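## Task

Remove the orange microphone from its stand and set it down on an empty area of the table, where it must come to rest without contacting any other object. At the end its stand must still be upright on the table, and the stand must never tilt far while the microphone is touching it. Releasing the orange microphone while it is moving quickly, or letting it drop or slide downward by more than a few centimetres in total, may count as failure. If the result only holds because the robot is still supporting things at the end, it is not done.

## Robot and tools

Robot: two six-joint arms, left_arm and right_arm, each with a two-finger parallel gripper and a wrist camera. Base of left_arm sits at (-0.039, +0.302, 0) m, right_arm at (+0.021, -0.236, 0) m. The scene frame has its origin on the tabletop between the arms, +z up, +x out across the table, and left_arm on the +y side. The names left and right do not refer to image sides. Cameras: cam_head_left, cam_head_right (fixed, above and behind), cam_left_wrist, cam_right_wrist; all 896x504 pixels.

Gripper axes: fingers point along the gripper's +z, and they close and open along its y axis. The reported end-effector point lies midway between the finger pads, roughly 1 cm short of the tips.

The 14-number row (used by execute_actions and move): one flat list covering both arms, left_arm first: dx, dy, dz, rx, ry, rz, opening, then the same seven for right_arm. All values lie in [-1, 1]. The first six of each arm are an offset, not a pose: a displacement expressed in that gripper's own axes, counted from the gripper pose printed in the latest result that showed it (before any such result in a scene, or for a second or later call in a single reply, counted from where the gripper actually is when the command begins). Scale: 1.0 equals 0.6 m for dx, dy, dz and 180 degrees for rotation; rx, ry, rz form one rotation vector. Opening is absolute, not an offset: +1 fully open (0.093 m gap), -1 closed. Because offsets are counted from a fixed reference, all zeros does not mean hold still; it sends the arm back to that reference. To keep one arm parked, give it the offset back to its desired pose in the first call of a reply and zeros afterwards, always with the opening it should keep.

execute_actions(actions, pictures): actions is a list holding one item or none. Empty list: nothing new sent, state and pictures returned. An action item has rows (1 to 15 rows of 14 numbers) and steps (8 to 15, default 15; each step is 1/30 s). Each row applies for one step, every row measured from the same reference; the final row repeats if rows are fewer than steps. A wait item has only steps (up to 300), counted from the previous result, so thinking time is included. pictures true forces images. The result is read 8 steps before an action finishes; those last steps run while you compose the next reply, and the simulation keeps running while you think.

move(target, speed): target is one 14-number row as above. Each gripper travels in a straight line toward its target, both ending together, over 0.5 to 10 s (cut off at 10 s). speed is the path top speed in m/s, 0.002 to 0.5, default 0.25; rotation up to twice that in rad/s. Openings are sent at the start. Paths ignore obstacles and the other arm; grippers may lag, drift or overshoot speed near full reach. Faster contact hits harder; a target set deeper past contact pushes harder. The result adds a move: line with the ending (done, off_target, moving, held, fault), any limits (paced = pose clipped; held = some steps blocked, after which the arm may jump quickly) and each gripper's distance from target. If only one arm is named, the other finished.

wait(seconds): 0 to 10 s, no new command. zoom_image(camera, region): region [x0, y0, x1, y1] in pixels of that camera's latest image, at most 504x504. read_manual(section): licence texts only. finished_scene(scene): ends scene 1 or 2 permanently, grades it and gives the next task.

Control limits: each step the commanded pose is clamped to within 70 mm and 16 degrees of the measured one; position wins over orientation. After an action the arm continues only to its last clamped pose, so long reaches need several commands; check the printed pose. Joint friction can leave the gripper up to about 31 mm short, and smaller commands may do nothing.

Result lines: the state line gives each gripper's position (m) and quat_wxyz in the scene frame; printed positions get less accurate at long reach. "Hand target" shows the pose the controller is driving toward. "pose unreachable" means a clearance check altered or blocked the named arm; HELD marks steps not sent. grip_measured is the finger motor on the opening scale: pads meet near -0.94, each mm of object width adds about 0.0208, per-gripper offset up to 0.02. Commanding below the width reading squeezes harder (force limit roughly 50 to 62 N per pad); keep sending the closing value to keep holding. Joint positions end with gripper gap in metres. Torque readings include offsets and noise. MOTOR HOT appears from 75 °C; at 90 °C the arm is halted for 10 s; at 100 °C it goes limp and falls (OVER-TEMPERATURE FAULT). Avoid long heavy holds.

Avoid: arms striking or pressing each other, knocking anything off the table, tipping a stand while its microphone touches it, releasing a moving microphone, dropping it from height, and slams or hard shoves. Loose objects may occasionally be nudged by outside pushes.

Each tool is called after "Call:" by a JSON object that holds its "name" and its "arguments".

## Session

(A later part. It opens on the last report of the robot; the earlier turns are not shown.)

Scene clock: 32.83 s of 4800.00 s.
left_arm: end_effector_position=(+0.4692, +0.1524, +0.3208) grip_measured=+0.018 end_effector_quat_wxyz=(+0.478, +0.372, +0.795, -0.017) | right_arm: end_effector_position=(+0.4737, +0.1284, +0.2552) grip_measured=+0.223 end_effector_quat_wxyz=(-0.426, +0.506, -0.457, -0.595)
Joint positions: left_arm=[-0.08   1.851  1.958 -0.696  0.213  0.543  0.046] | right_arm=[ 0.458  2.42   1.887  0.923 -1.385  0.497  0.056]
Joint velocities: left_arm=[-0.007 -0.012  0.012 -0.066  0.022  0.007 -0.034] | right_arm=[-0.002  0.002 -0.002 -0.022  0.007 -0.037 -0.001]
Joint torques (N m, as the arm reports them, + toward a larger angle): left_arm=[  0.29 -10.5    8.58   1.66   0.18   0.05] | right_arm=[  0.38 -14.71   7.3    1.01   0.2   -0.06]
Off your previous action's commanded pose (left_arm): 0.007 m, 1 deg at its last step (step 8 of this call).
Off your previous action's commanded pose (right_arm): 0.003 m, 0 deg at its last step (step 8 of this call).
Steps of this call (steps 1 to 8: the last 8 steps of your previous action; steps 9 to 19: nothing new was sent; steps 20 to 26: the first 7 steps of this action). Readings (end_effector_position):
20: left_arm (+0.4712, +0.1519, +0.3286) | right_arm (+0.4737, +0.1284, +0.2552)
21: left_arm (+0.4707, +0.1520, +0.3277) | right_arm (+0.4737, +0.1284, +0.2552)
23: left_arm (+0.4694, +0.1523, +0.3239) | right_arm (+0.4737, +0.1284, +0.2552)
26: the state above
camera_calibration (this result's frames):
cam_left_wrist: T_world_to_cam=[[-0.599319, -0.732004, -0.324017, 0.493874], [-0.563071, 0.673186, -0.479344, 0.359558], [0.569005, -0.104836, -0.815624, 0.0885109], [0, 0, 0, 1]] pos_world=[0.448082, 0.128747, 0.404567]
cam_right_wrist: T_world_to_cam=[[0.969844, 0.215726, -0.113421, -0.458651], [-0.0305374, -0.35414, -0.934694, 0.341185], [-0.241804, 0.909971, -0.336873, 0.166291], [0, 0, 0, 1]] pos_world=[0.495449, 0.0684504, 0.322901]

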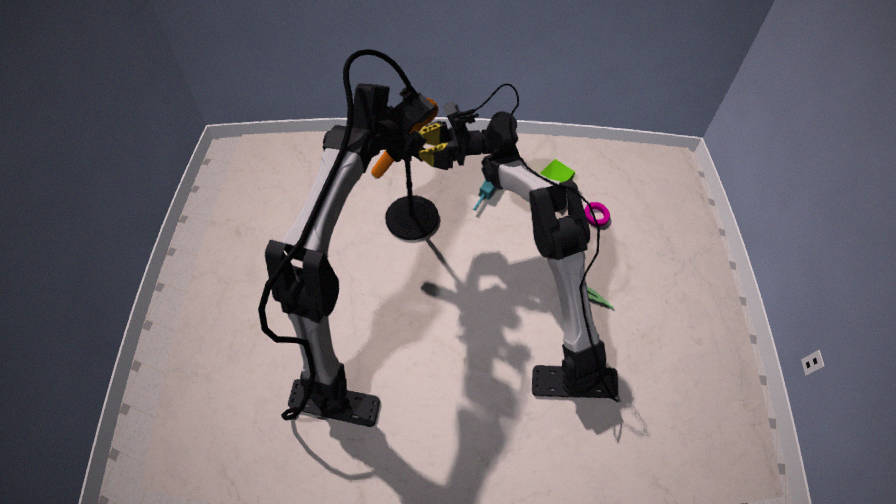

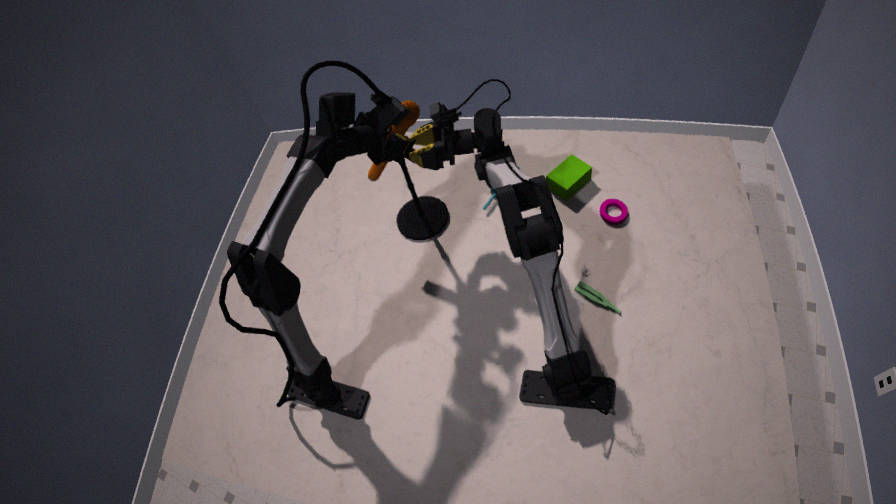

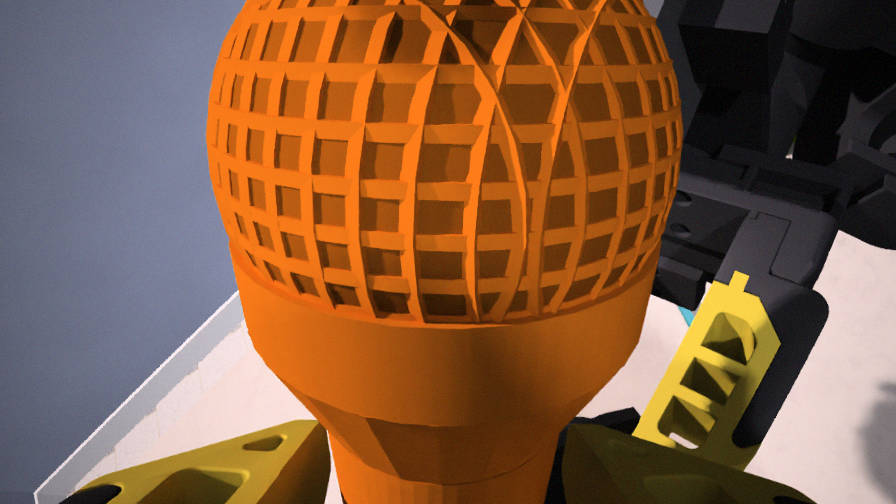

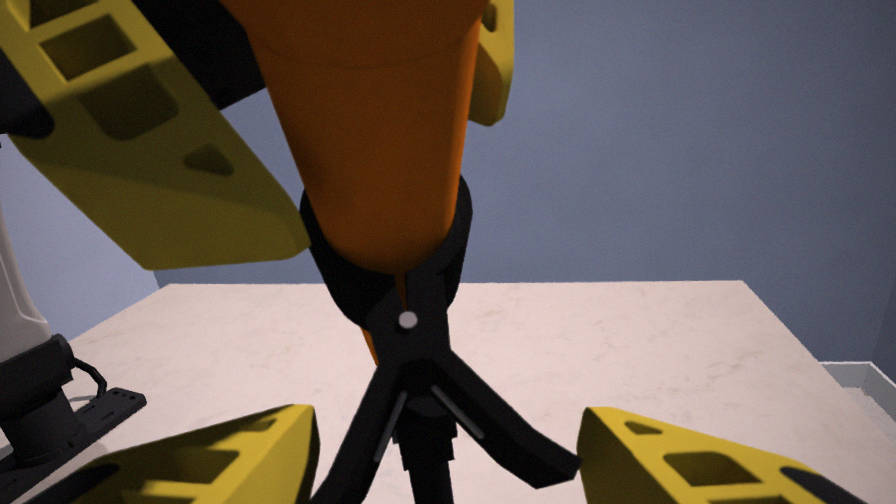

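Call:
{"name": "execute_actions", "arguments": {"actions": [{"rows":[[0,0,0,0,0,0,-0.09, 0,0,0,0,0,0,0.22],[0,0,0,0,0,0,-0.13, 0,0,0,0,0,0,0.22],[0,0,0,0,0,0,-0.16, 0,0,0,0,0,0,0.22],[0,0,0,0,0,0,-0.19, 0,0,0,0,0,0,0.22],[0,0,0,0,0,0,-0.22, 0,0,0,0,0,0,0.22],[0,0,0,0,0,0,-0.25, 0,0,0,0,0,0,0.22],[0,0,0,0,0,0,-0.28, 0,0,0,0,0,0,0.21],[0,0,0,0,0,0,-0.31, 0,0,0,0,0,0,0.2],[0,0,0,0,0,0,-0.34, 0,0,0,0,0,0,0.19],[0,0,0,0,0,0,-0.37, 0,0,0,0,0,0,0.18],[0,0,0,0,0,0,-0.4, 0,0,0,0,0,0,0.17],[0,0,0,0,0,0,-0.43, 0,0,0,0,0,0,0.16],[0,0,0,0,0,0,-0.46, 0,0,0,0,0,0,0.16],[0,0,0,0,0,0,-0.48, 0,0,0,0,0,0,0.16]],"steps":15}]}}

Call:
{"name": "execute_actions", "arguments": {"actions": [{"steps":11}], "pictures": true}}

Scene clock: 33.73 s of 4800.00 s.
left_arm: end_effector_position=(+0.4691, +0.1524, +0.3206) grip_measured=-0.263 end_effector_quat_wxyz=(+0.478, +0.372, +0.795, -0.017) | right_arm: end_effector_position=(+0.4737, +0.1284, +0.2552) grip_measured=+0.217 end_effector_quat_wxyz=(-0.426, +0.506, -0.457, -0.595)
Joint positions: left_arm=[-0.08   1.851  1.958 -0.696  0.213  0.543  0.033] | right_arm=[ 0.458  2.42   1.887  0.923 -1.385  0.497  0.056]
Joint velocities: left_arm=[-0.022  0.002  0.002  0.051  0.022 -0.081 -0.026] | right_arm=[-0.007 -0.017 -0.007  0.007 -0.007 -0.022 -0.008]
Joint torques (N m, as the arm reports them, + toward a larger angle): left_arm=[  0.32 -10.37   8.9    1.63   0.15  -0.01] | right_arm=[  0.3  -14.8    7.     1.16   0.2   -0.02]
Off your previous action's commanded pose (left_arm): 0.002 m, 0 deg at its last step (step 8 of this call).
Off your previous action's commanded pose (right_arm): 0.002 m, 0 deg at its last step (step 8 of this call).
Steps of this call (steps 1 to 8: the last 8 steps of your previous action; steps 9 to 20: nothing new was sent; steps 21 to 27: the first 7 steps of this action). Readings (end_effector_position):
21: left_arm (+0.4691, +0.1524, +0.3205) | right_arm (+0.4737, +0.1284, +0.2552)
22: left_arm (+0.4691, +0.1524, +0.3205) | right_arm (+0.4737, +0.1284, +0.2552)
24: left_arm (+0.4691, +0.1524, +0.3205) | right_arm (+0.4737, +0.1284, +0.2552)
27: the state above

Scene clock: 34.10 s of 4800.00 s.
left_arm: end_effector_position=(+0.4692, +0.1524, +0.3207) grip_measured=-0.399 end_effector_quat_wxyz=(+0.478, +0.372, +0.795, -0.017) | right_arm: end_effector_position=(+0.4737, +0.1284, +0.2552) grip_measured=+0.163 end_effector_quat_wxyz=(-0.425, +0.506, -0.457, -0.595)
Joint positions: left_arm=[-0.08   1.851  1.958 -0.696  0.213  0.543  0.026] | right_arm=[ 0.458  2.42   1.887  0.923 -1.385  0.497  0.053]
Joint velocities: left_arm=[ 0.032 -0.002 -0.012  0.037  0.037  0.037 -0.   ] | right_arm=[ 0.002  0.002  0.012  0.037 -0.081  0.051 -0.001]
Joint torques (N m, as the arm reports them, + toward a larger angle): left_arm=[  0.17 -10.4    8.84   1.65   0.15   0.01] | right_arm=[  0.11 -14.72   7.03   1.11   0.21  -0.02]
Hand target (left_arm): +0.469, +0.152, +0.321; +0.478, +0.372, +0.795, -0.017
Hand target (right_arm): +0.474, +0.128, +0.255; -0.426, +0.506, -0.457, -0.595
Off the commanded pose (left_arm): 0.000 m, 0 deg.
Off the commanded pose (right_arm): 0.000 m, 0 deg.
Kept back: nothing.
Steps of this call (steps 1 to 8: the last 8 steps of your previous action; steps 9 to 11: nothing new was sent). Readings (end_effector_position):
1: left_arm (+0.4691, +0.1524, +0.3206) | right_arm (+0.4737, +0.1284, +0.2552)
2: left_arm (+0.4691, +0.1524, +0.3206) | right_arm (+0.4737, +0.1284, +0.2552)
4: left_arm (+0.4691, +0.1524, +0.3206) | right_arm (+0.4737, +0.1284, +0.2552)
8: left_arm (+0.4692, +0.1524, +0.3207) | right_arm (+0.4737, +0.1284, +0.2552)
11: the state above
camera_calibration (this result's frames):
cam_left_wrist: T_world_to_cam=[[-0.59944, -0.731977, -0.323854, 0.493828], [-0.56325, 0.673226, -0.479079, 0.359479], [0.568702, -0.104768, -0.815844, 0.0886813], [0, 0, 0, 1]] pos_world=[0.448064, 0.128751, 0.404497]
cam_right_wrist: T_world_to_cam=[[0.969774, 0.216053, -0.113396, -0.45861], [-0.0303611, -0.354276, -0.934648, 0.341079], [-0.242107, 0.90984, -0.337008, 0.166473], [0, 0, 0, 1]] pos_world=[0.495408, 0.068456, 0.322887]

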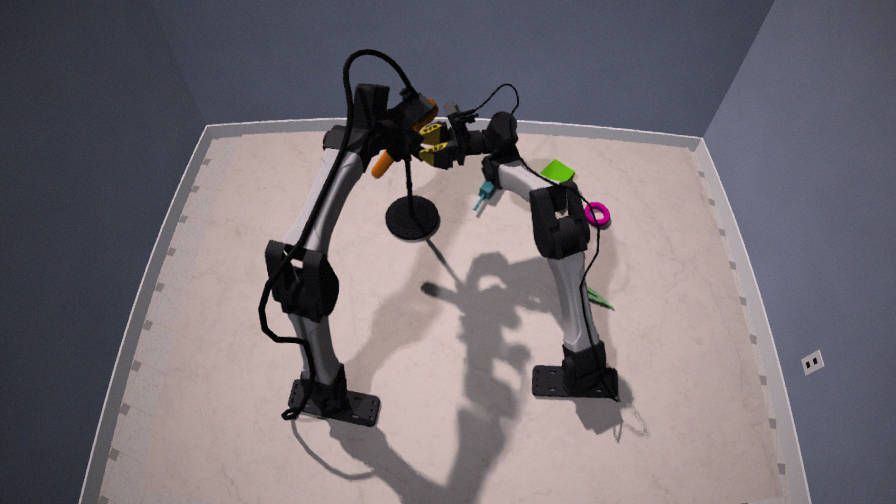

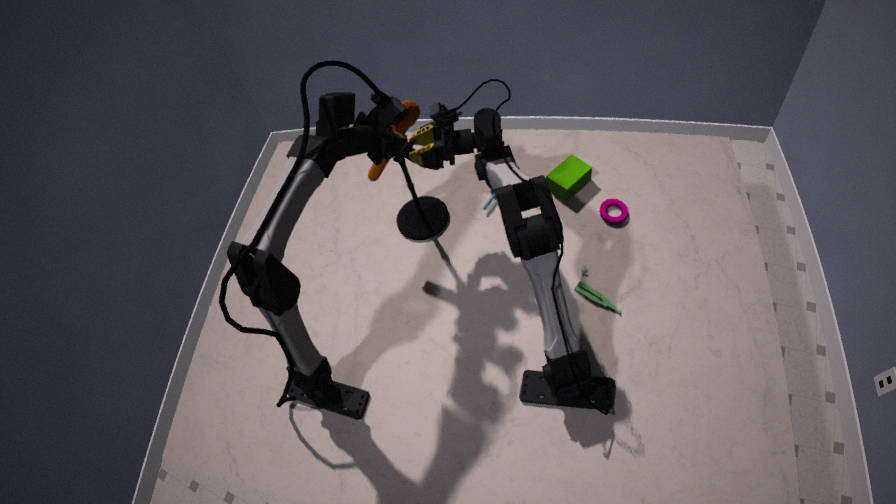

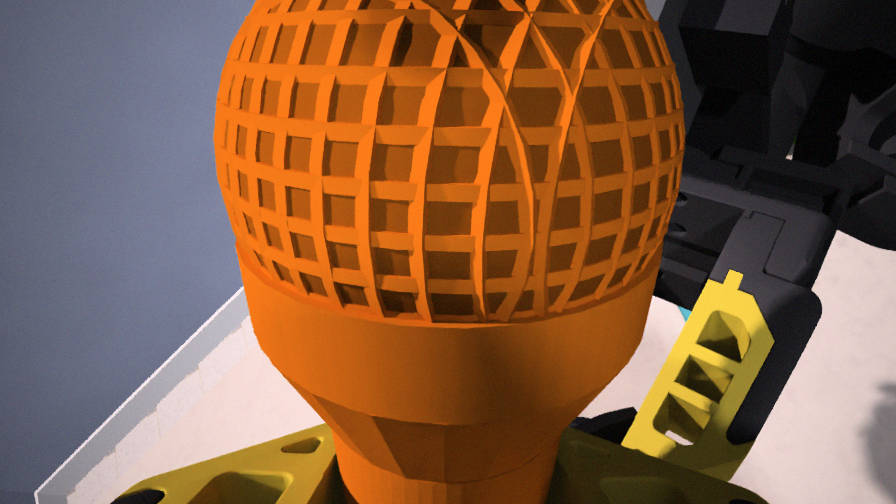

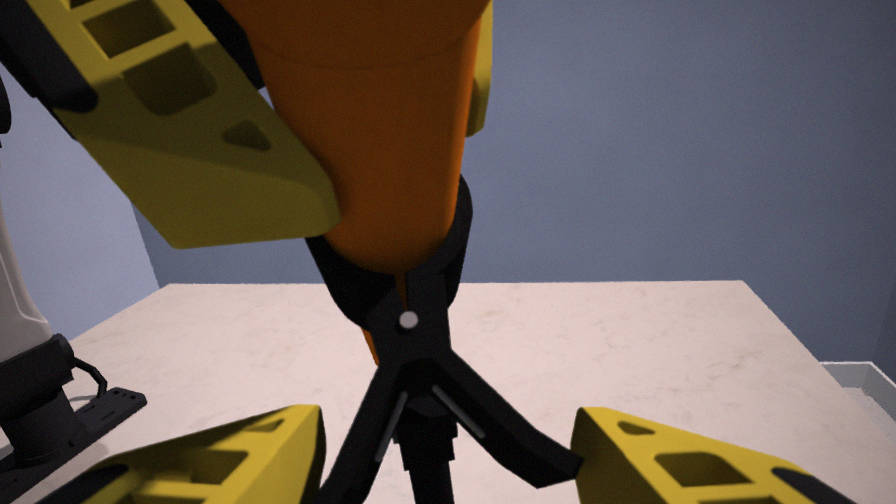

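Call:
{"name": "execute_actions", "arguments": {"actions": [{"rows":[[-0.002,0.001,-0.0015,0,0,0,-0.48, 0,0,0,0,0,0,0.13],[-0.002,0.001,-0.0015,0,0,0,-0.48, 0,0,0,0,0,0,0.1],[-0.002,0.001,-0.0015,0,0,0,-0.48, 0,0,0,0,0,0,0.06],[-0.003,0.0013,-0.002,0,0,0,-0.48, 0,0,0,0,0,0,0.02],[-0.003,0.0013,-0.002,0,0,0,-0.48, 0,0,0,0,0,0,-0.02],[-0.004,0.0016,-0.0027,0,0,0,-0.48, 0,0,0,0,0,0,-0.07],[-0.004,0.0016,-0.0027,0,0,0,-0.48, 0,0,0,0,0,0,-0.12],[-0.004,0.0016,-0.0027,0,0,0,-0.48, 0,0,0,0,0,0,-0.17],[-0.004,0.0016,-0.0027,0,0,0,-0.48, 0,0,0,0,0,0,-0.22],[-0.004,0.0016,-0.0027,0,0,0,-0.48, 0,0,0,0,0,0,-0.27],[-0.004,0.0016,-0.0027,0,0,0,-0.48, 0,0,0,0,0,0,-0.32],[-0.004,0.0016,-0.0027,0,0,0,-0.48, 0,0,0,0,0,0,-0.37],[-0.004,0.0016,-0.0027,0,0,0,-0.48, 0,0,0,0,0,0,-0.42],[-0.004,0.0016,-0.0027,0,0,0,-0.48, 0,0,0,0,0,0,-0.46],[-0.004,0.0016,-0.0027,0,0,0,-0.48, 0,0,0,0,0,0,-0.5]],"steps":15}]}}

Call:
{"name": "execute_actions", "arguments": {"actions": [{"steps":12}], "pictures": true}}

Scene clock: 34.97 s of 4800.00 s.
left_arm: end_effector_position=(+0.4670, +0.1529, +0.3174) grip_measured=-0.399 end_effector_quat_wxyz=(+0.471, +0.373, +0.799, -0.018) | right_arm: end_effector_position=(+0.4732, +0.1280, +0.2547) grip_measured=-0.090 end_effector_quat_wxyz=(-0.424, +0.508, -0.456, -0.596)
Joint positions: left_arm=[-0.08   1.851  1.958 -0.713  0.213  0.543  0.026] | right_arm=[ 0.457  2.42   1.887  0.922 -1.39   0.497  0.041]
Joint velocities: left_arm=[-0.007 -0.012  0.007 -0.11  -0.051 -0.037 -0.001] | right_arm=[-0.012  0.002 -0.002 -0.139  0.051 -0.007 -0.049]
Joint torques (N m, as the arm reports them, + toward a larger angle): left_arm=[  0.21 -10.02  10.51   1.87   0.18   0.  ] | right_arm=[  0.22 -14.7    6.92   1.25   0.18  -0.01]
Steps of this call (steps 1 to 19: nothing new was sent; steps 20 to 26: the first 7 steps of this action). Readings (end_effector_position):
20: left_arm (+0.4692, +0.1524, +0.3207) | right_arm (+0.4734, +0.1284, +0.2551)
21: left_arm (+0.4692, +0.1524, +0.3207) | right_arm (+0.4730, +0.1283, +0.2549)
23: left_arm (+0.4690, +0.1524, +0.3205) | right_arm (+0.4727, +0.1282, +0.2548)
26: the state above

Scene clock: 35.37 s of 4800.00 s.
left_arm: end_effector_position=(+0.4652, +0.1532, +0.3148) grip_measured=-0.399 end_effector_quat_wxyz=(+0.465, +0.374, +0.802, -0.020) | right_arm: end_effector_position=(+0.4766, +0.1288, +0.2520) grip_measured=-0.486 end_effector_quat_wxyz=(+0.416, -0.494, +0.471, +0.601)
Joint positions: left_arm=[-0.08   1.851  1.958 -0.726  0.213  0.543  0.026] | right_arm=[ 0.457  2.422  1.887  0.897 -1.376  0.513  0.022]
Joint velocities: left_arm=[-0.002  0.007  0.002  0.037 -0.11   0.007 -0.001] | right_arm=[ 0.007 -0.027 -0.027 -0.051  0.007 -0.037 -0.   ]
Joint torques (N m, as the arm reports them, + toward a larger angle): left_arm=[  0.28 -10.07  10.49   1.78   0.18   0.  ] | right_arm=[  0.22 -15.21   7.05   1.36   0.07  -0.25]
Hand target (left_arm): +0.469, +0.152, +0.324; +0.478, +0.372, +0.795, -0.017
Hand target (right_arm): +0.474, +0.128, +0.255; +0.425, -0.507, +0.457, +0.595
Off the commanded pose (left_arm): 0.010 m, 2 deg.
Off the commanded pose (right_arm): 0.004 m, 3 deg.
Kept back: nothing.
Steps of this call (steps 1 to 8: the last 8 steps of your previous action; steps 9 to 12: nothing new was sent). Readings (end_effector_position):
1: left_arm (+0.4664, +0.1530, +0.3166) | right_arm (+0.4737, +0.1279, +0.2544)
2: left_arm (+0.4661, +0.1530, +0.3161) | right_arm (+0.4741, +0.1280, +0.2540)
4: left_arm (+0.4655, +0.1532, +0.3153) | right_arm (+0.4750, +0.1282, +0.2535)
8: left_arm (+0.4652, +0.1532, +0.3148) | right_arm (+0.4763, +0.1288, +0.2523)
12: the state above
camera_calibration (this result's frames):
cam_left_wrist: T_world_to_cam=[[-0.608777, -0.729904, -0.310854, 0.490104], [-0.577034, 0.676286, -0.457897, 0.353079], [0.544447, -0.0993838, -0.832887, 0.102033], [0, 0, 0, 1]] pos_world=[0.446551, 0.129087, 0.399006]
cam_right_wrist: T_world_to_cam=[[0.965857, 0.206668, -0.156232, -0.448011], [-0.0723905, -0.363731, -0.928687, 0.358079], [-0.248757, 0.908288, -0.336351, 0.16893], [0, 0, 0, 1]] pos_world=[0.500658, 0.0693972, 0.319369]

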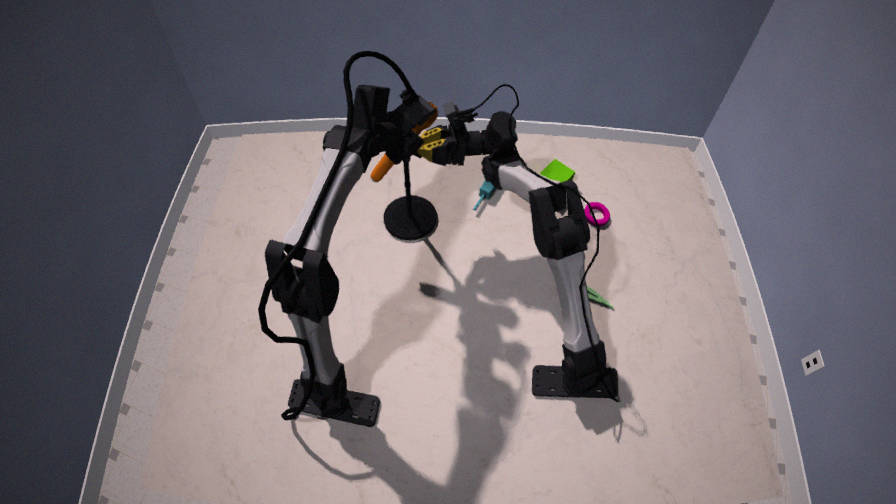

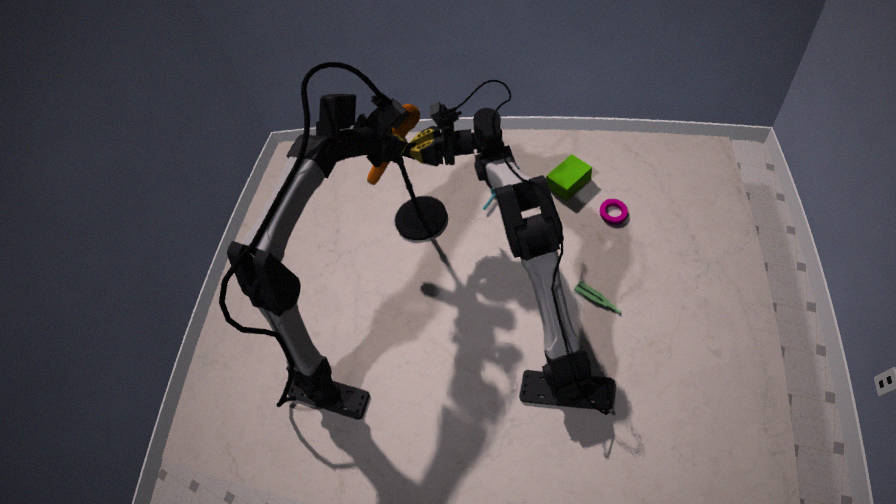

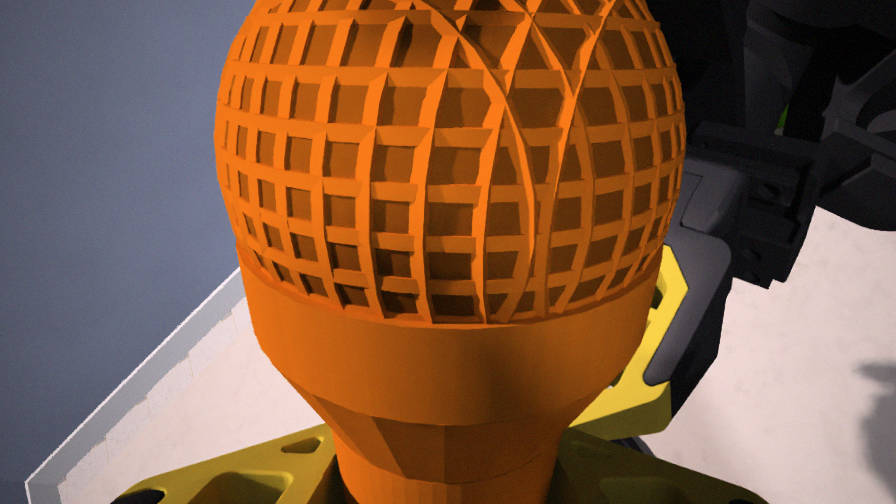

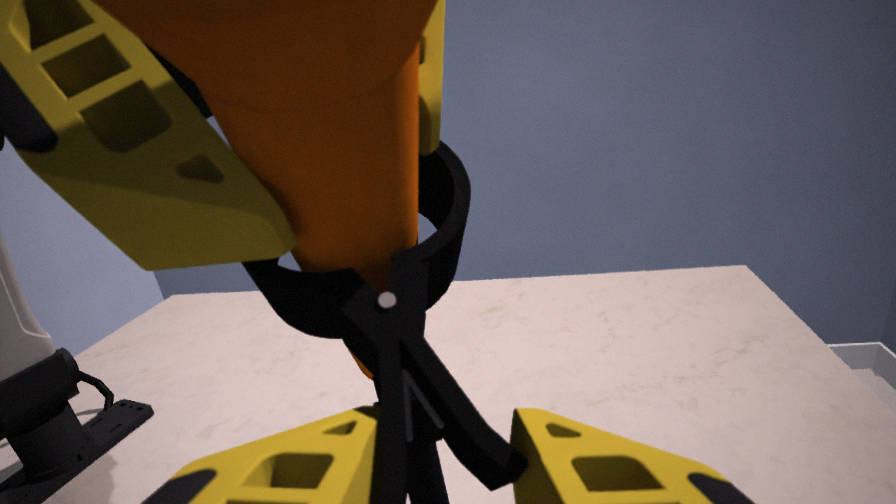

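Call:
{"name": "execute_actions", "arguments": {"actions": [{"rows":[[-0.0108,0.0141,-0.008,-0.0052,-0.0081,0.0017,-0.48, 0,0,0,0,0,0,-0.5],[-0.0112,0.0163,-0.0113,-0.0052,-0.0081,0.0017,-0.48, 0,0,0,0,0,0,-0.5],[-0.0117,0.0194,-0.0163,-0.0052,-0.0081,0.0017,-0.48, 0,0,0,0,0,0,-0.5],[-0.0123,0.0231,-0.022,-0.0052,-0.0081,0.0017,-0.48, 0,0,0,0,0,0,-0.5],[-0.0129,0.0268,-0.0278,-0.0052,-0.0081,0.0017,-0.48, 0,0,0,0,0,0,-0.5],[-0.0137,0.0311,-0.0344,-0.0052,-0.0081,0.0017,-0.48, 0,0,0,0,0,0,-0.5],[-0.0144,0.0353,-0.0411,-0.0052,-0.0081,0.0017,-0.48, 0,0,0,0,0,0,-0.5],[-0.0151,0.0395,-0.0477,-0.0052,-0.0081,0.0017,-0.48, 0,0,0,0,0,0,-0.5],[-0.0158,0.0438,-0.0543,-0.0052,-0.0081,0.0017,-0.48, 0,0,0,0,0,0,-0.5],[-0.0165,0.048,-0.0609,-0.0052,-0.0081,0.0017,-0.48, 0,0,0,0,0,0,-0.5],[-0.0173,0.0523,-0.0675,-0.0052,-0.0081,0.0017,-0.48, 0,0,0,0,0,0,-0.5],[-0.018,0.0565,-0.0741,-0.0052,-0.0081,0.0017,-0.48, 0,0,0,0,0,0,-0.5],[-0.0186,0.0602,-0.0799,-0.0052,-0.0081,0.0017,-0.48, 0,0,0,0,0,0,-0.5],[-0.0191,0.0634,-0.0849,-0.0052,-0.0081,0.0017,-0.48, 0,0,0,0,0,0,-0.5],[-0.0195,0.0655,-0.0882,-0.0052,-0.0081,0.0017,-0.48, 0,0,0,0,0,0,-0.5]],"steps":15}]}}

Call:
{"name": "execute_actions", "arguments": {"actions": [{"steps":14}], "pictures": true}}

Scene clock: 37.87 s of 4800.00 s.
left_arm: end_effector_position=(+0.4629, +0.1594, +0.3169) grip_measured=-0.399 end_effector_quat_wxyz=(+0.460, +0.373, +0.805, -0.024) | right_arm: end_effector_position=(+0.4778, +0.1301, +0.2516) grip_measured=-0.486 end_effector_quat_wxyz=(+0.413, -0.488, +0.476, +0.604)
Joint positions: left_arm=[-0.063  1.851  1.977 -0.758  0.232  0.548  0.026] | right_arm=[ 0.459  2.422  1.887  0.888 -1.366  0.519  0.022]
Joint velocities: left_arm=[ 0.168  0.002  0.276 -0.374  0.168  0.037  0.001] | right_arm=[-0.002 -0.002  0.002 -0.066 -0.007  0.022 -0.   ]
Joint torques (N m, as the arm reports them, + toward a larger angle): left_arm=[  1.63 -11.13  12.16   1.91   0.18   0.14] | right_arm=[  0.23 -14.68   7.03   1.32   0.05  -0.09]
Steps of this call (steps 1 to 68: nothing new was sent; steps 69 to 75: the first 7 steps of this action). Readings (end_effector_position):
69: left_arm (+0.4652, +0.1532, +0.3148) | right_arm (+0.4768, +0.1289, +0.2518)
70: left_arm (+0.4651, +0.1536, +0.3146) | right_arm (+0.4773, +0.1290, +0.2517)
72: left_arm (+0.4647, +0.1547, +0.3138) | right_arm (+0.4774, +0.1294, +0.2515)
75: the state above

Scene clock: 38.33 s of 4800.00 s.
left_arm: end_effector_position=(+0.4562, +0.1961, +0.3552) grip_measured=-0.399 end_effector_quat_wxyz=(+0.470, +0.363, +0.805, -0.014) | right_arm: end_effector_position=(+0.4778, +0.1301, +0.2515) grip_measured=-0.486 end_effector_quat_wxyz=(+0.413, -0.488, +0.477, +0.604)
Joint positions: left_arm=[ 0.019  1.851  2.129 -0.897  0.275  0.586  0.026] | right_arm=[ 0.459  2.422  1.887  0.886 -1.366  0.519  0.022]
Joint velocities: left_arm=[ 0.012 -0.007  0.002 -0.154  0.037  0.022  0.001] | right_arm=[-0.007 -0.007 -0.017  0.007  0.037 -0.037 -0.   ]
Joint torques (N m, as the arm reports them, + toward a larger angle): left_arm=[ 0.47 -9.98 10.58  1.81  0.3   0.13] | right_arm=[ -0.08 -14.89   6.95   1.24   0.1   -0.11]
Hand target (left_arm): +0.454, +0.194, +0.366; +0.481, +0.371, +0.794, -0.015
Hand target (right_arm): +0.477, +0.129, +0.252; +0.415, -0.494, +0.471, +0.601
Off the commanded pose (left_arm): 0.011 m, 2 deg.
Off the commanded pose (right_arm): 0.002 m, 1 deg.
Kept back: nothing.
Steps of this call (steps 1 to 8: the last 8 steps of your previous action; steps 9 to 14: nothing new was sent). Readings (end_effector_position):
1: left_arm (+0.4624, +0.1625, +0.3193) | right_arm (+0.4778, +0.1301, +0.2515)
2: left_arm (+0.4622, +0.1665, +0.3224) | right_arm (+0.4778, +0.1301, +0.2515)
4: left_arm (+0.4618, +0.1754, +0.3299) | right_arm (+0.4778, +0.1301, +0.2515)
8: left_arm (+0.4596, +0.1915, +0.3482) | right_arm (+0.4778, +0.1301, +0.2515)
14: the state above
camera_calibration (this result's frames):
cam_left_wrist: T_world_to_cam=[[-0.587689, -0.745687, -0.313963, 0.523079], [-0.588809, 0.660315, -0.466142, 0.348904], [0.554911, -0.0890826, -0.827127, 0.136016], [0, 0, 0, 1]] pos_world=[0.437369, 0.171783, 0.439369]
cam_right_wrist: T_world_to_cam=[[0.964383, 0.199586, -0.173585, -0.443565], [-0.0911777, -0.3652, -0.926453, 0.366746], [-0.2483, 0.909283, -0.333994, 0.166932], [0, 0, 0, 1]] pos_world=[0.502655, 0.0706766, 0.31853]

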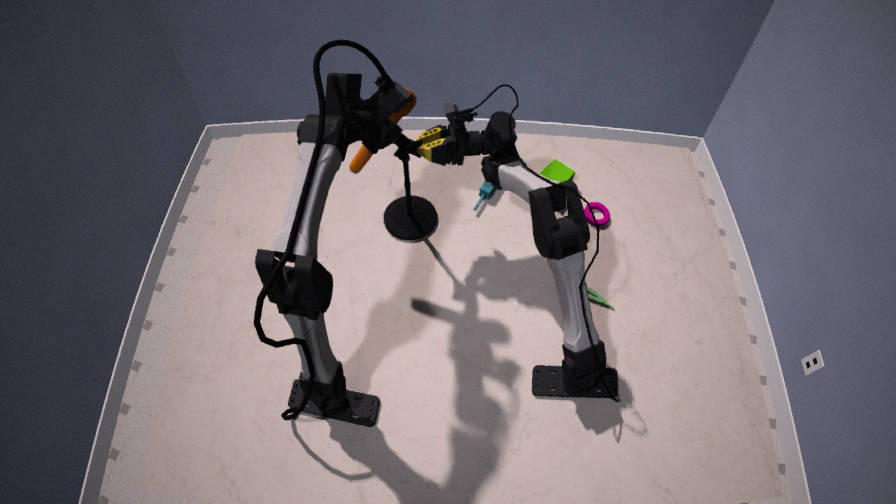

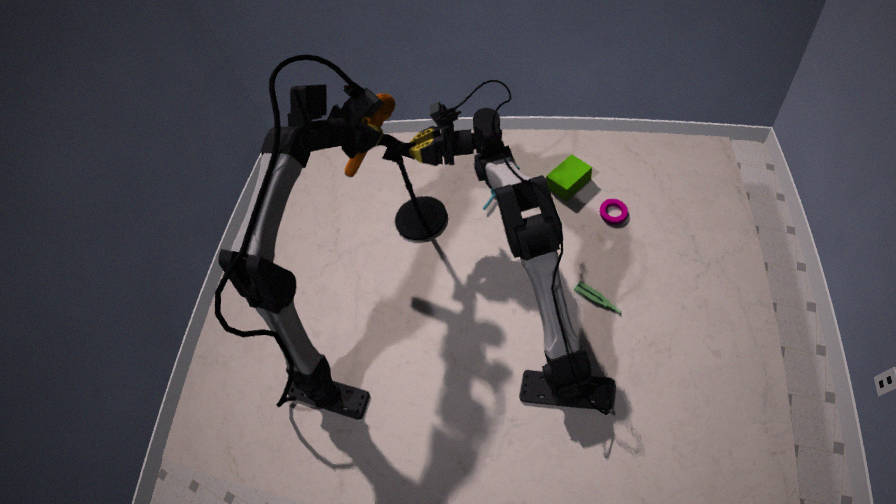

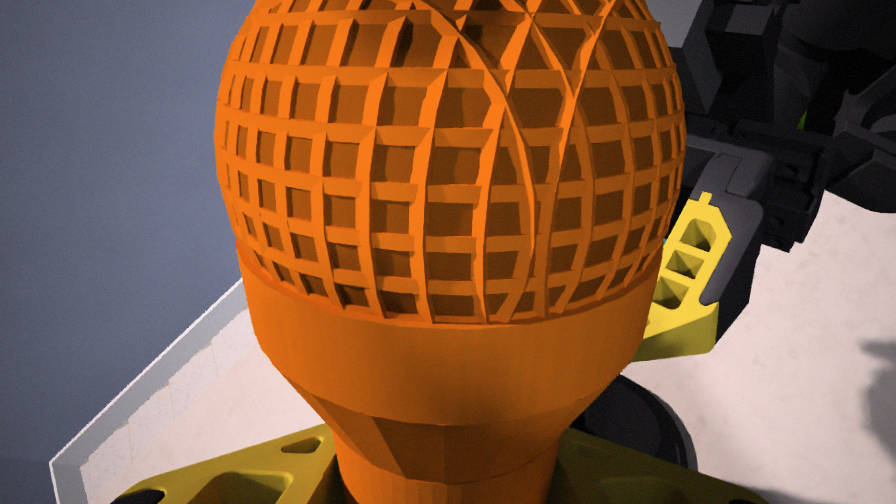

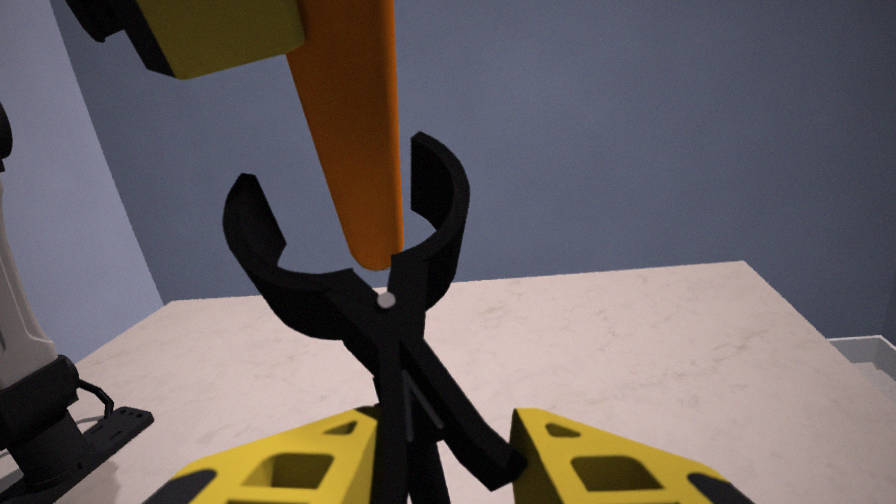

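Call:
{"name": "execute_actions", "arguments": {"actions": [{"rows":[[-0.0131,0.0022,-0.013,-0.004,-0.0075,0,-0.48, 0,0,0,0,0,0,-0.45],[-0.0077,0.0043,-0.0169,-0.0035,-0.006,-0.0005,-0.48, 0,0,0,0,0,0,-0.39],[0.0006,0.0075,-0.0229,-0.003,-0.004,-0.001,-0.48, 0,0,0,0,0,0,-0.33],[0.0113,0.0117,-0.0307,-0.002,-0.0017,-0.0017,-0.48, 0,0,0,0,0,0,-0.27],[0.0239,0.0166,-0.0398,-0.0012,0.0013,-0.0025,-0.48, 0,0,0,0,0,0,-0.21],[0.0378,0.022,-0.0499,-0.0002,0.0047,-0.0034,-0.48, 0,0,0,0,0,0,-0.15],[0.0525,0.0278,-0.0606,0.0009,0.0082,-0.0044,-0.48, 0,0,0,0,0,0,-0.09],[0.0675,0.0336,-0.0714,0.0019,0.0118,-0.0053,-0.48, 0,0,0,0,0,0,-0.03],[0.0822,0.0394,-0.0821,0.003,0.0153,-0.0063,-0.48, 0,0,0,0,0,0,0.03],[0.0961,0.0448,-0.0922,0.004,0.0187,-0.0072,-0.48, 0,0,0,0,0,0,0.09],[0.1087,0.0497,-0.1013,0.0049,0.0217,-0.008,-0.48, 0,0,0,0,0,0,0.15],[0.1194,0.0539,-0.1091,0.0057,0.0243,-0.0087,-0.48, 0,0,0,0,0,0,0.22],[0.1277,0.0571,-0.1151,0.0063,0.0262,-0.0092,-0.48, 0,0,0,0,0,0,0.3],[0.1331,0.0592,-0.119,0.0067,0.0275,-0.0096,-0.48, 0,0,0,0,0,0,0.5],[0.135,0.06,-0.1204,0.0068,0.028,-0.0097,-0.48, 0,0,0,0,0,0,1]],"steps":15}]}}

Call:
{"name": "move", "arguments": {"target": [0.4996,-0.1067,0.083,0.06,0.2486,-0.085,-0.48, -0.01,0.118,-0.316,0.1475,-0.026,-0.0103,1], "speed": 0.35}}

Scene clock: 42.17 s of 4800.00 s.
left_arm: end_effector_position=(+0.4456, +0.2122, +0.3497) grip_measured=-0.399 end_effector_quat_wxyz=(+0.456, +0.360, +0.814, -0.020) | right_arm: end_effector_position=(+0.4754, +0.1312, +0.2522) grip_measured=-0.118 end_effector_quat_wxyz=(+0.412, -0.492, +0.473, +0.604)
Joint positions: left_arm=[ 0.059  1.821  2.095 -0.934  0.306  0.603  0.026] | right_arm=[ 0.462  2.421  1.887  0.893 -1.372  0.52   0.04 ]
Joint velocities: left_arm=[ 0.53  -0.344 -0.374 -0.33   0.227  0.183 -0.002] | right_arm=[ 0.032 -0.017  0.007  0.007 -0.081  0.037  0.057]
Joint torques (N m, as the arm reports them, + toward a larger angle): left_arm=[  2.42 -12.     7.08   1.7    0.12   0.12] | right_arm=[ -0.16 -14.61   7.05   1.02   0.22   0.  ]
Steps of this call (steps 1 to 90: nothing new was sent; then 0.60 s passed at rest; steps 91 to 97: the first 7 steps of this action). Readings (end_effector_position):
91: left_arm (+0.4527, +0.1955, +0.3510) | right_arm (+0.4780, +0.1302, +0.2514)
92: left_arm (+0.4527, +0.1955, +0.3510) | right_arm (+0.4780, +0.1302, +0.2514)
94: left_arm (+0.4521, +0.1972, +0.3514) | right_arm (+0.4775, +0.1303, +0.2513)
97: the state above

Scene clock: 44.77 s of 4800.00 s.
left_arm: end_effector_position=(+0.2812, +0.4072, +0.0803) grip_measured=-0.399 end_effector_quat_wxyz=(+0.037, +0.244, +0.969, -0.008) | right_arm: end_effector_position=(+0.4480, -0.0662, +0.2542) grip_measured=+1.000 end_effector_quat_wxyz=(+0.540, -0.366, +0.573, +0.497)
Joint positions: left_arm=[ 0.484  1.789  1.353 -1.083  0.055  0.837  0.026] | right_arm=[ 0.088  1.897  1.059  1.11  -1.285  0.436  0.093]
Joint velocities: left_arm=[-0.007 -0.007  0.017  0.066  0.051  0.037 -0.001] | right_arm=[-0.007 -0.027 -0.017  0.051 -0.022  0.051  0.   ]
Joint torques (N m, as the arm reports them, + toward a larger angle): left_arm=[ 0.71 -9.02  6.48  0.43  0.03  0.12] | right_arm=[ -0.01 -10.67   4.95   1.37   0.17   0.03]
Hand target (left_arm): +0.279, +0.411, +0.079; +0.034, +0.245, +0.969, -0.003
Hand target (right_arm): +0.445, -0.068, +0.257; +0.545, -0.365, +0.571, +0.493
Off your previous action's commanded pose (left_arm): 0.015 m, 4 deg at its last step (step 8 of this call).
Off your previous action's commanded pose (right_arm): 0.005 m, 1 deg at its last step (step 8 of this call).
Off the commanded pose (left_arm): 0.002 m, 0 deg.
Off the commanded pose (right_arm): 0.004 m, 1 deg.
Kept back: nothing.
move: done
camera_calibration (this result's frames):
cam_left_wrist: T_world_to_cam=[[-0.462022, -0.886828, -0.00848741, 0.488913], [-0.832219, 0.430224, 0.34974, 0.0749294], [-0.306508, 0.168651, -0.936808, 0.1706], [0, 0, 0, 1]] pos_world=[0.340536, 0.372573, 0.137763]
cam_right_wrist: T_world_to_cam=[[0.954219, -0.24311, -0.174253, -0.399735], [-0.241533, -0.28264, -0.928319, 0.368169], [0.176432, 0.927907, -0.32842, 0.148488], [0, 0, 0, 1]] pos_world=[0.444161, -0.130903, 0.320889]

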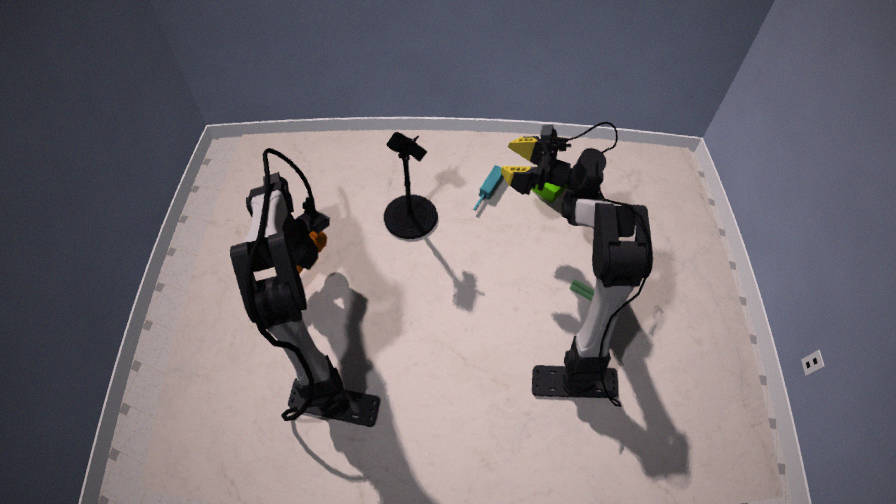

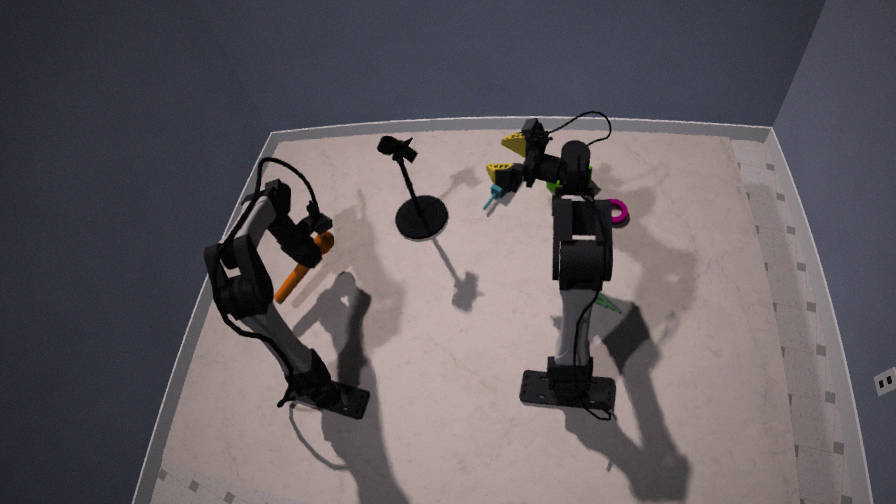

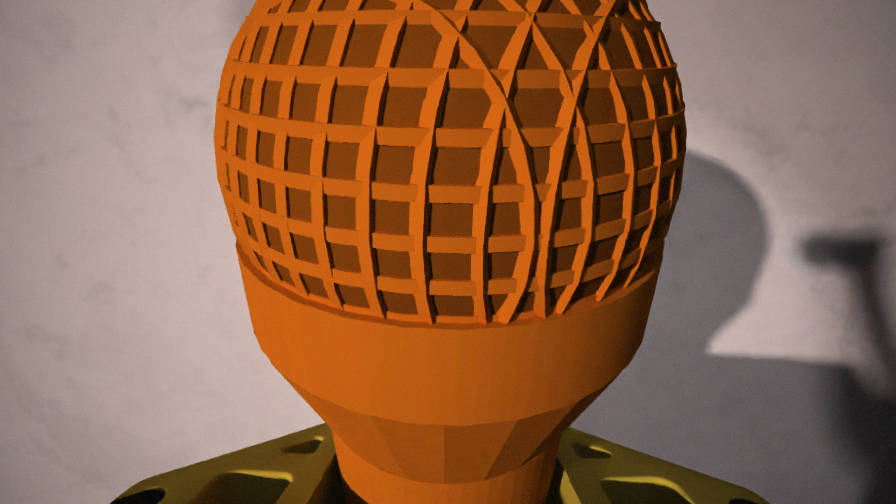

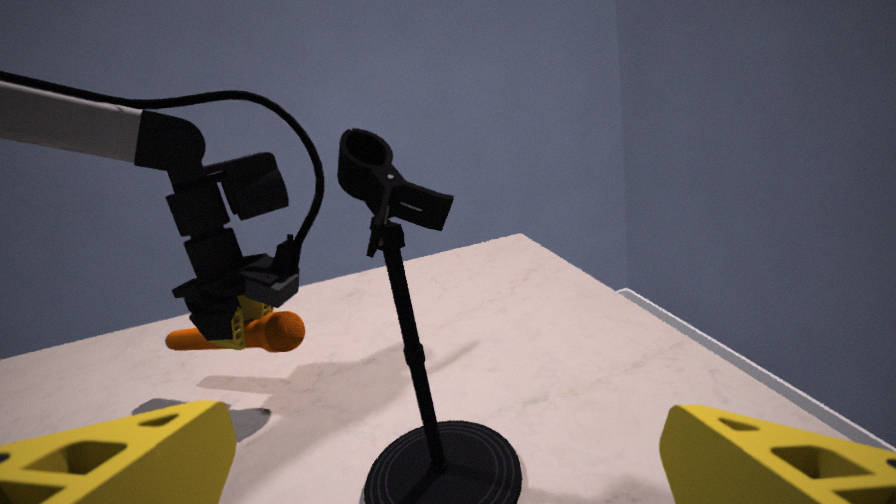

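Call:
{"name": "execute_actions", "arguments": {"actions": [{"rows":[[0.0004,0,0.005,0,0,0,-0.48, 0,0,0,0,0,0,1],[0.0008,0,0.011,0,0,0,-0.48, 0,0,0,0,0,0,1],[0.0014,0,0.018,0,0,0,-0.48, 0,0,0,0,0,0,1],[0.002,0,0.026,0,0,0,-0.48, 0,0,0,0,0,0,1],[0.0026,0,0.034,0,0,0,-0.48, 0,0,0,0,0,0,1],[0.0032,0,0.042,0,0,0,-0.48, 0,0,0,0,0,0,1],[0.0037,0,0.049,0,0,0,-0.48, 0,0,0,0,0,0,1],[0.0042,0,0.056,0,0,0,-0.48, 0,0,0,0,0,0,1],[0.0047,0,0.062,0,0,0,-0.48, 0,0,0,0,0,0,1],[0.0051,0,0.067,0,0,0,-0.48, 0,0,0,0,0,0,1],[0.0054,0,0.071,0,0,0,-0.48, 0,0,0,0,0,0,1],[0.0056,0,0.074,0,0,0,-0.48, 0,0,0,0,0,0,1],[0.0058,0,0.076,0,0,0,-0.48, 0,0,0,0,0,0,1],[0.0059,0,0.078,0,0,0,-0.48, 0,0,0,0,0,0,1],[0.006,0,0.079,0,0,0,-0.48, 0,0,0,0,0,0,1]],"steps":15}]}}

Call:
{"name": "execute_actions", "arguments": {"actions": [{"steps":12}], "pictures": true}}

Scene clock: 45.97 s of 4800.00 s.
left_arm: end_effector_position=(+0.2819, +0.4076, +0.0700) grip_measured=-0.399 end_effector_quat_wxyz=(+0.041, +0.244, +0.969, -0.005) | right_arm: end_effector_position=(+0.4480, -0.0662, +0.2544) grip_measured=+1.000 end_effector_quat_wxyz=(+0.540, -0.367, +0.572, +0.496)
Joint positions: left_arm=[ 0.484  1.79   1.312 -1.03   0.054  0.837  0.026] | right_arm=[ 0.088  1.897  1.059  1.112 -1.285  0.436  0.093]
Joint velocities: left_arm=[-0.002  0.032 -0.408  0.344 -0.066 -0.022  0.   ] | right_arm=[ 0.002 -0.017 -0.012 -0.007 -0.022 -0.022  0.   ]
Joint torques (N m, as the arm reports them, + toward a larger angle): left_arm=[ 0.15 -7.35  5.56  0.37  0.14  0.02] | right_arm=[ 0.04 -9.7   6.4   1.25  0.16 -0.02]
Steps of this call (steps 1 to 29: nothing new was sent; steps 30 to 36: the first 7 steps of this action). Readings (end_effector_position):
30: left_arm (+0.2814, +0.4074, +0.0803) | right_arm (+0.4480, -0.0662, +0.2544)
31: left_arm (+0.2817, +0.4075, +0.0803) | right_arm (+0.4480, -0.0662, +0.2544)
33: left_arm (+0.2830, +0.4080, +0.0787) | right_arm (+0.4480, -0.0662, +0.2544)
36: the state above

Scene clock: 46.37 s of 4800.00 s.
left_arm: end_effector_position=(+0.2801, +0.4069, +0.0377) grip_measured=-0.399 end_effector_quat_wxyz=(+0.034, +0.244, +0.969, -0.010) | right_arm: end_effector_position=(+0.4480, -0.0662, +0.2544) grip_measured=+1.000 end_effector_quat_wxyz=(+0.540, -0.367, +0.572, +0.496)
Joint positions: left_arm=[ 0.484  1.835  1.236 -0.926  0.054  0.837  0.026] | right_arm=[ 0.088  1.897  1.059  1.112 -1.285  0.436  0.093]
Joint velocities: left_arm=[-0.012  0.002 -0.002  0.125 -0.037  0.022 -0.   ] | right_arm=[-0.007 -0.017 -0.002  0.037  0.051 -0.051  0.   ]
Joint torques (N m, as the arm reports them, + toward a larger angle): left_arm=[ 0.22 -8.76  5.7   0.35  0.16  0.02] | right_arm=[ 0.3  -9.65  6.35  1.24  0.13  0.  ]
Hand target (left_arm): +0.280, +0.407, +0.033; +0.036, +0.244, +0.969, -0.009
Hand target (right_arm): +0.448, -0.066, +0.254; +0.540, -0.366, +0.573, +0.497
Off the commanded pose (left_arm): 0.005 m, 0 deg.
Off the commanded pose (right_arm): 0.000 m, 0 deg.
Kept back: nothing.
Steps of this call (steps 1 to 8: the last 8 steps of your previous action; steps 9 to 12: nothing new was sent). Readings (end_effector_position):
1: left_arm (+0.2806, +0.4071, +0.0657) | right_arm (+0.4480, -0.0662, +0.2544)
2: left_arm (+0.2794, +0.4067, +0.0611) | right_arm (+0.4480, -0.0662, +0.2544)
4: left_arm (+0.2774, +0.4059, +0.0518) | right_arm (+0.4480, -0.0662, +0.2544)
8: left_arm (+0.2766, +0.4057, +0.0392) | right_arm (+0.4480, -0.0662, +0.2544)
12: the state above
camera_calibration (this result's frames):
cam_left_wrist: T_world_to_cam=[[-0.462029, -0.886855, -0.00423771, 0.487675], [-0.829996, 0.430714, 0.35439, 0.0880115], [-0.312467, 0.167256, -0.935088, 0.132636], [0, 0, 0, 1]] pos_world=[0.339814, 0.372405, 0.0949023]
cam_right_wrist: T_world_to_cam=[[0.954484, -0.243105, -0.172804, -0.400143], [-0.240116, -0.282615, -0.928694, 0.367785], [0.176933, 0.927916, -0.328125, 0.148257], [0, 0, 0, 1]] pos_world=[0.44401, -0.130905, 0.32106]

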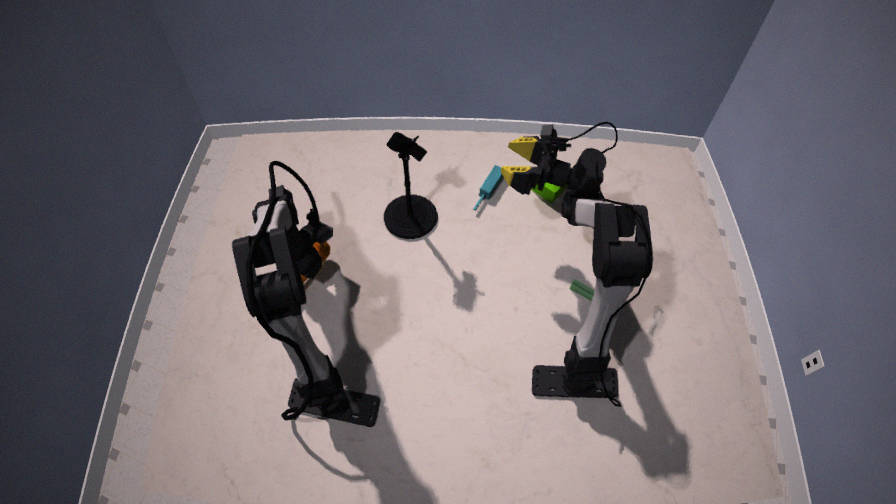

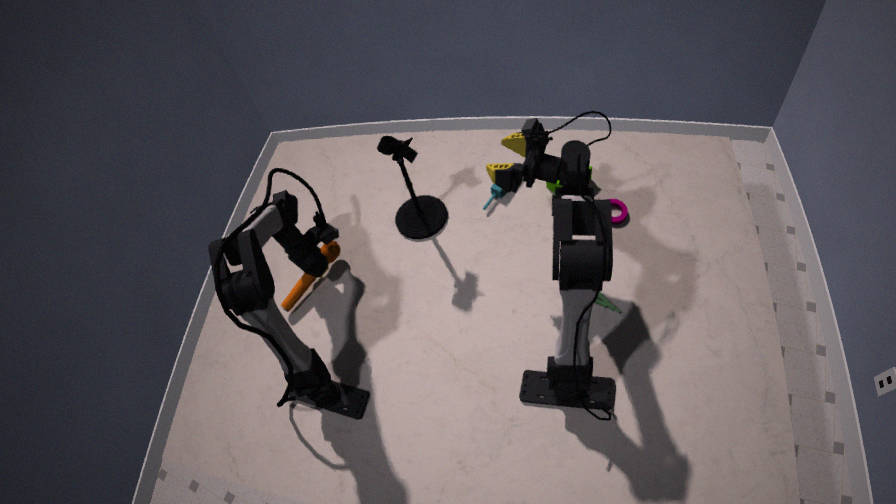

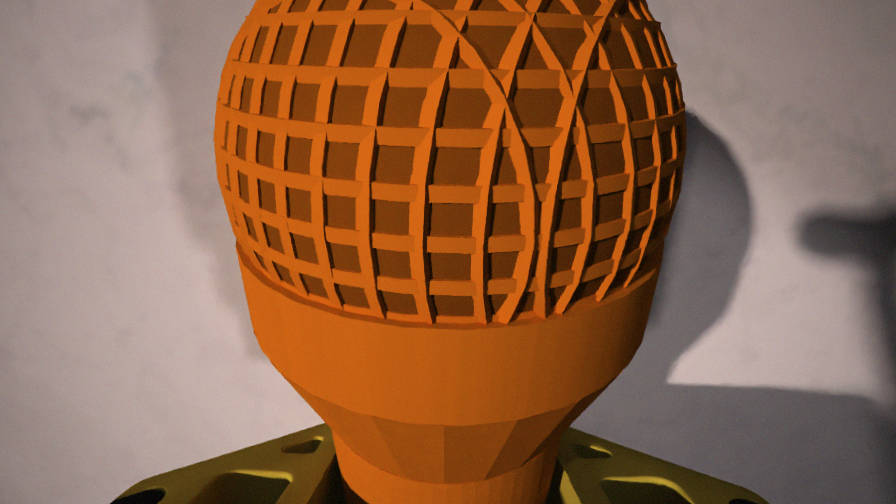

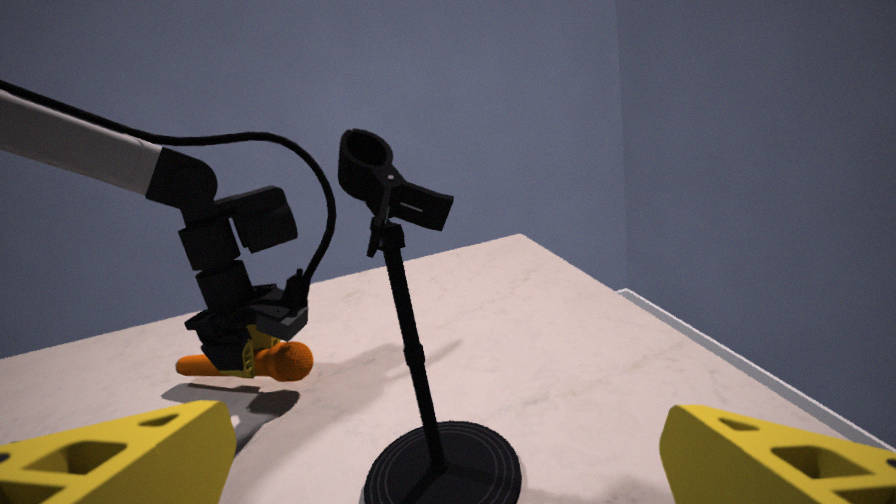

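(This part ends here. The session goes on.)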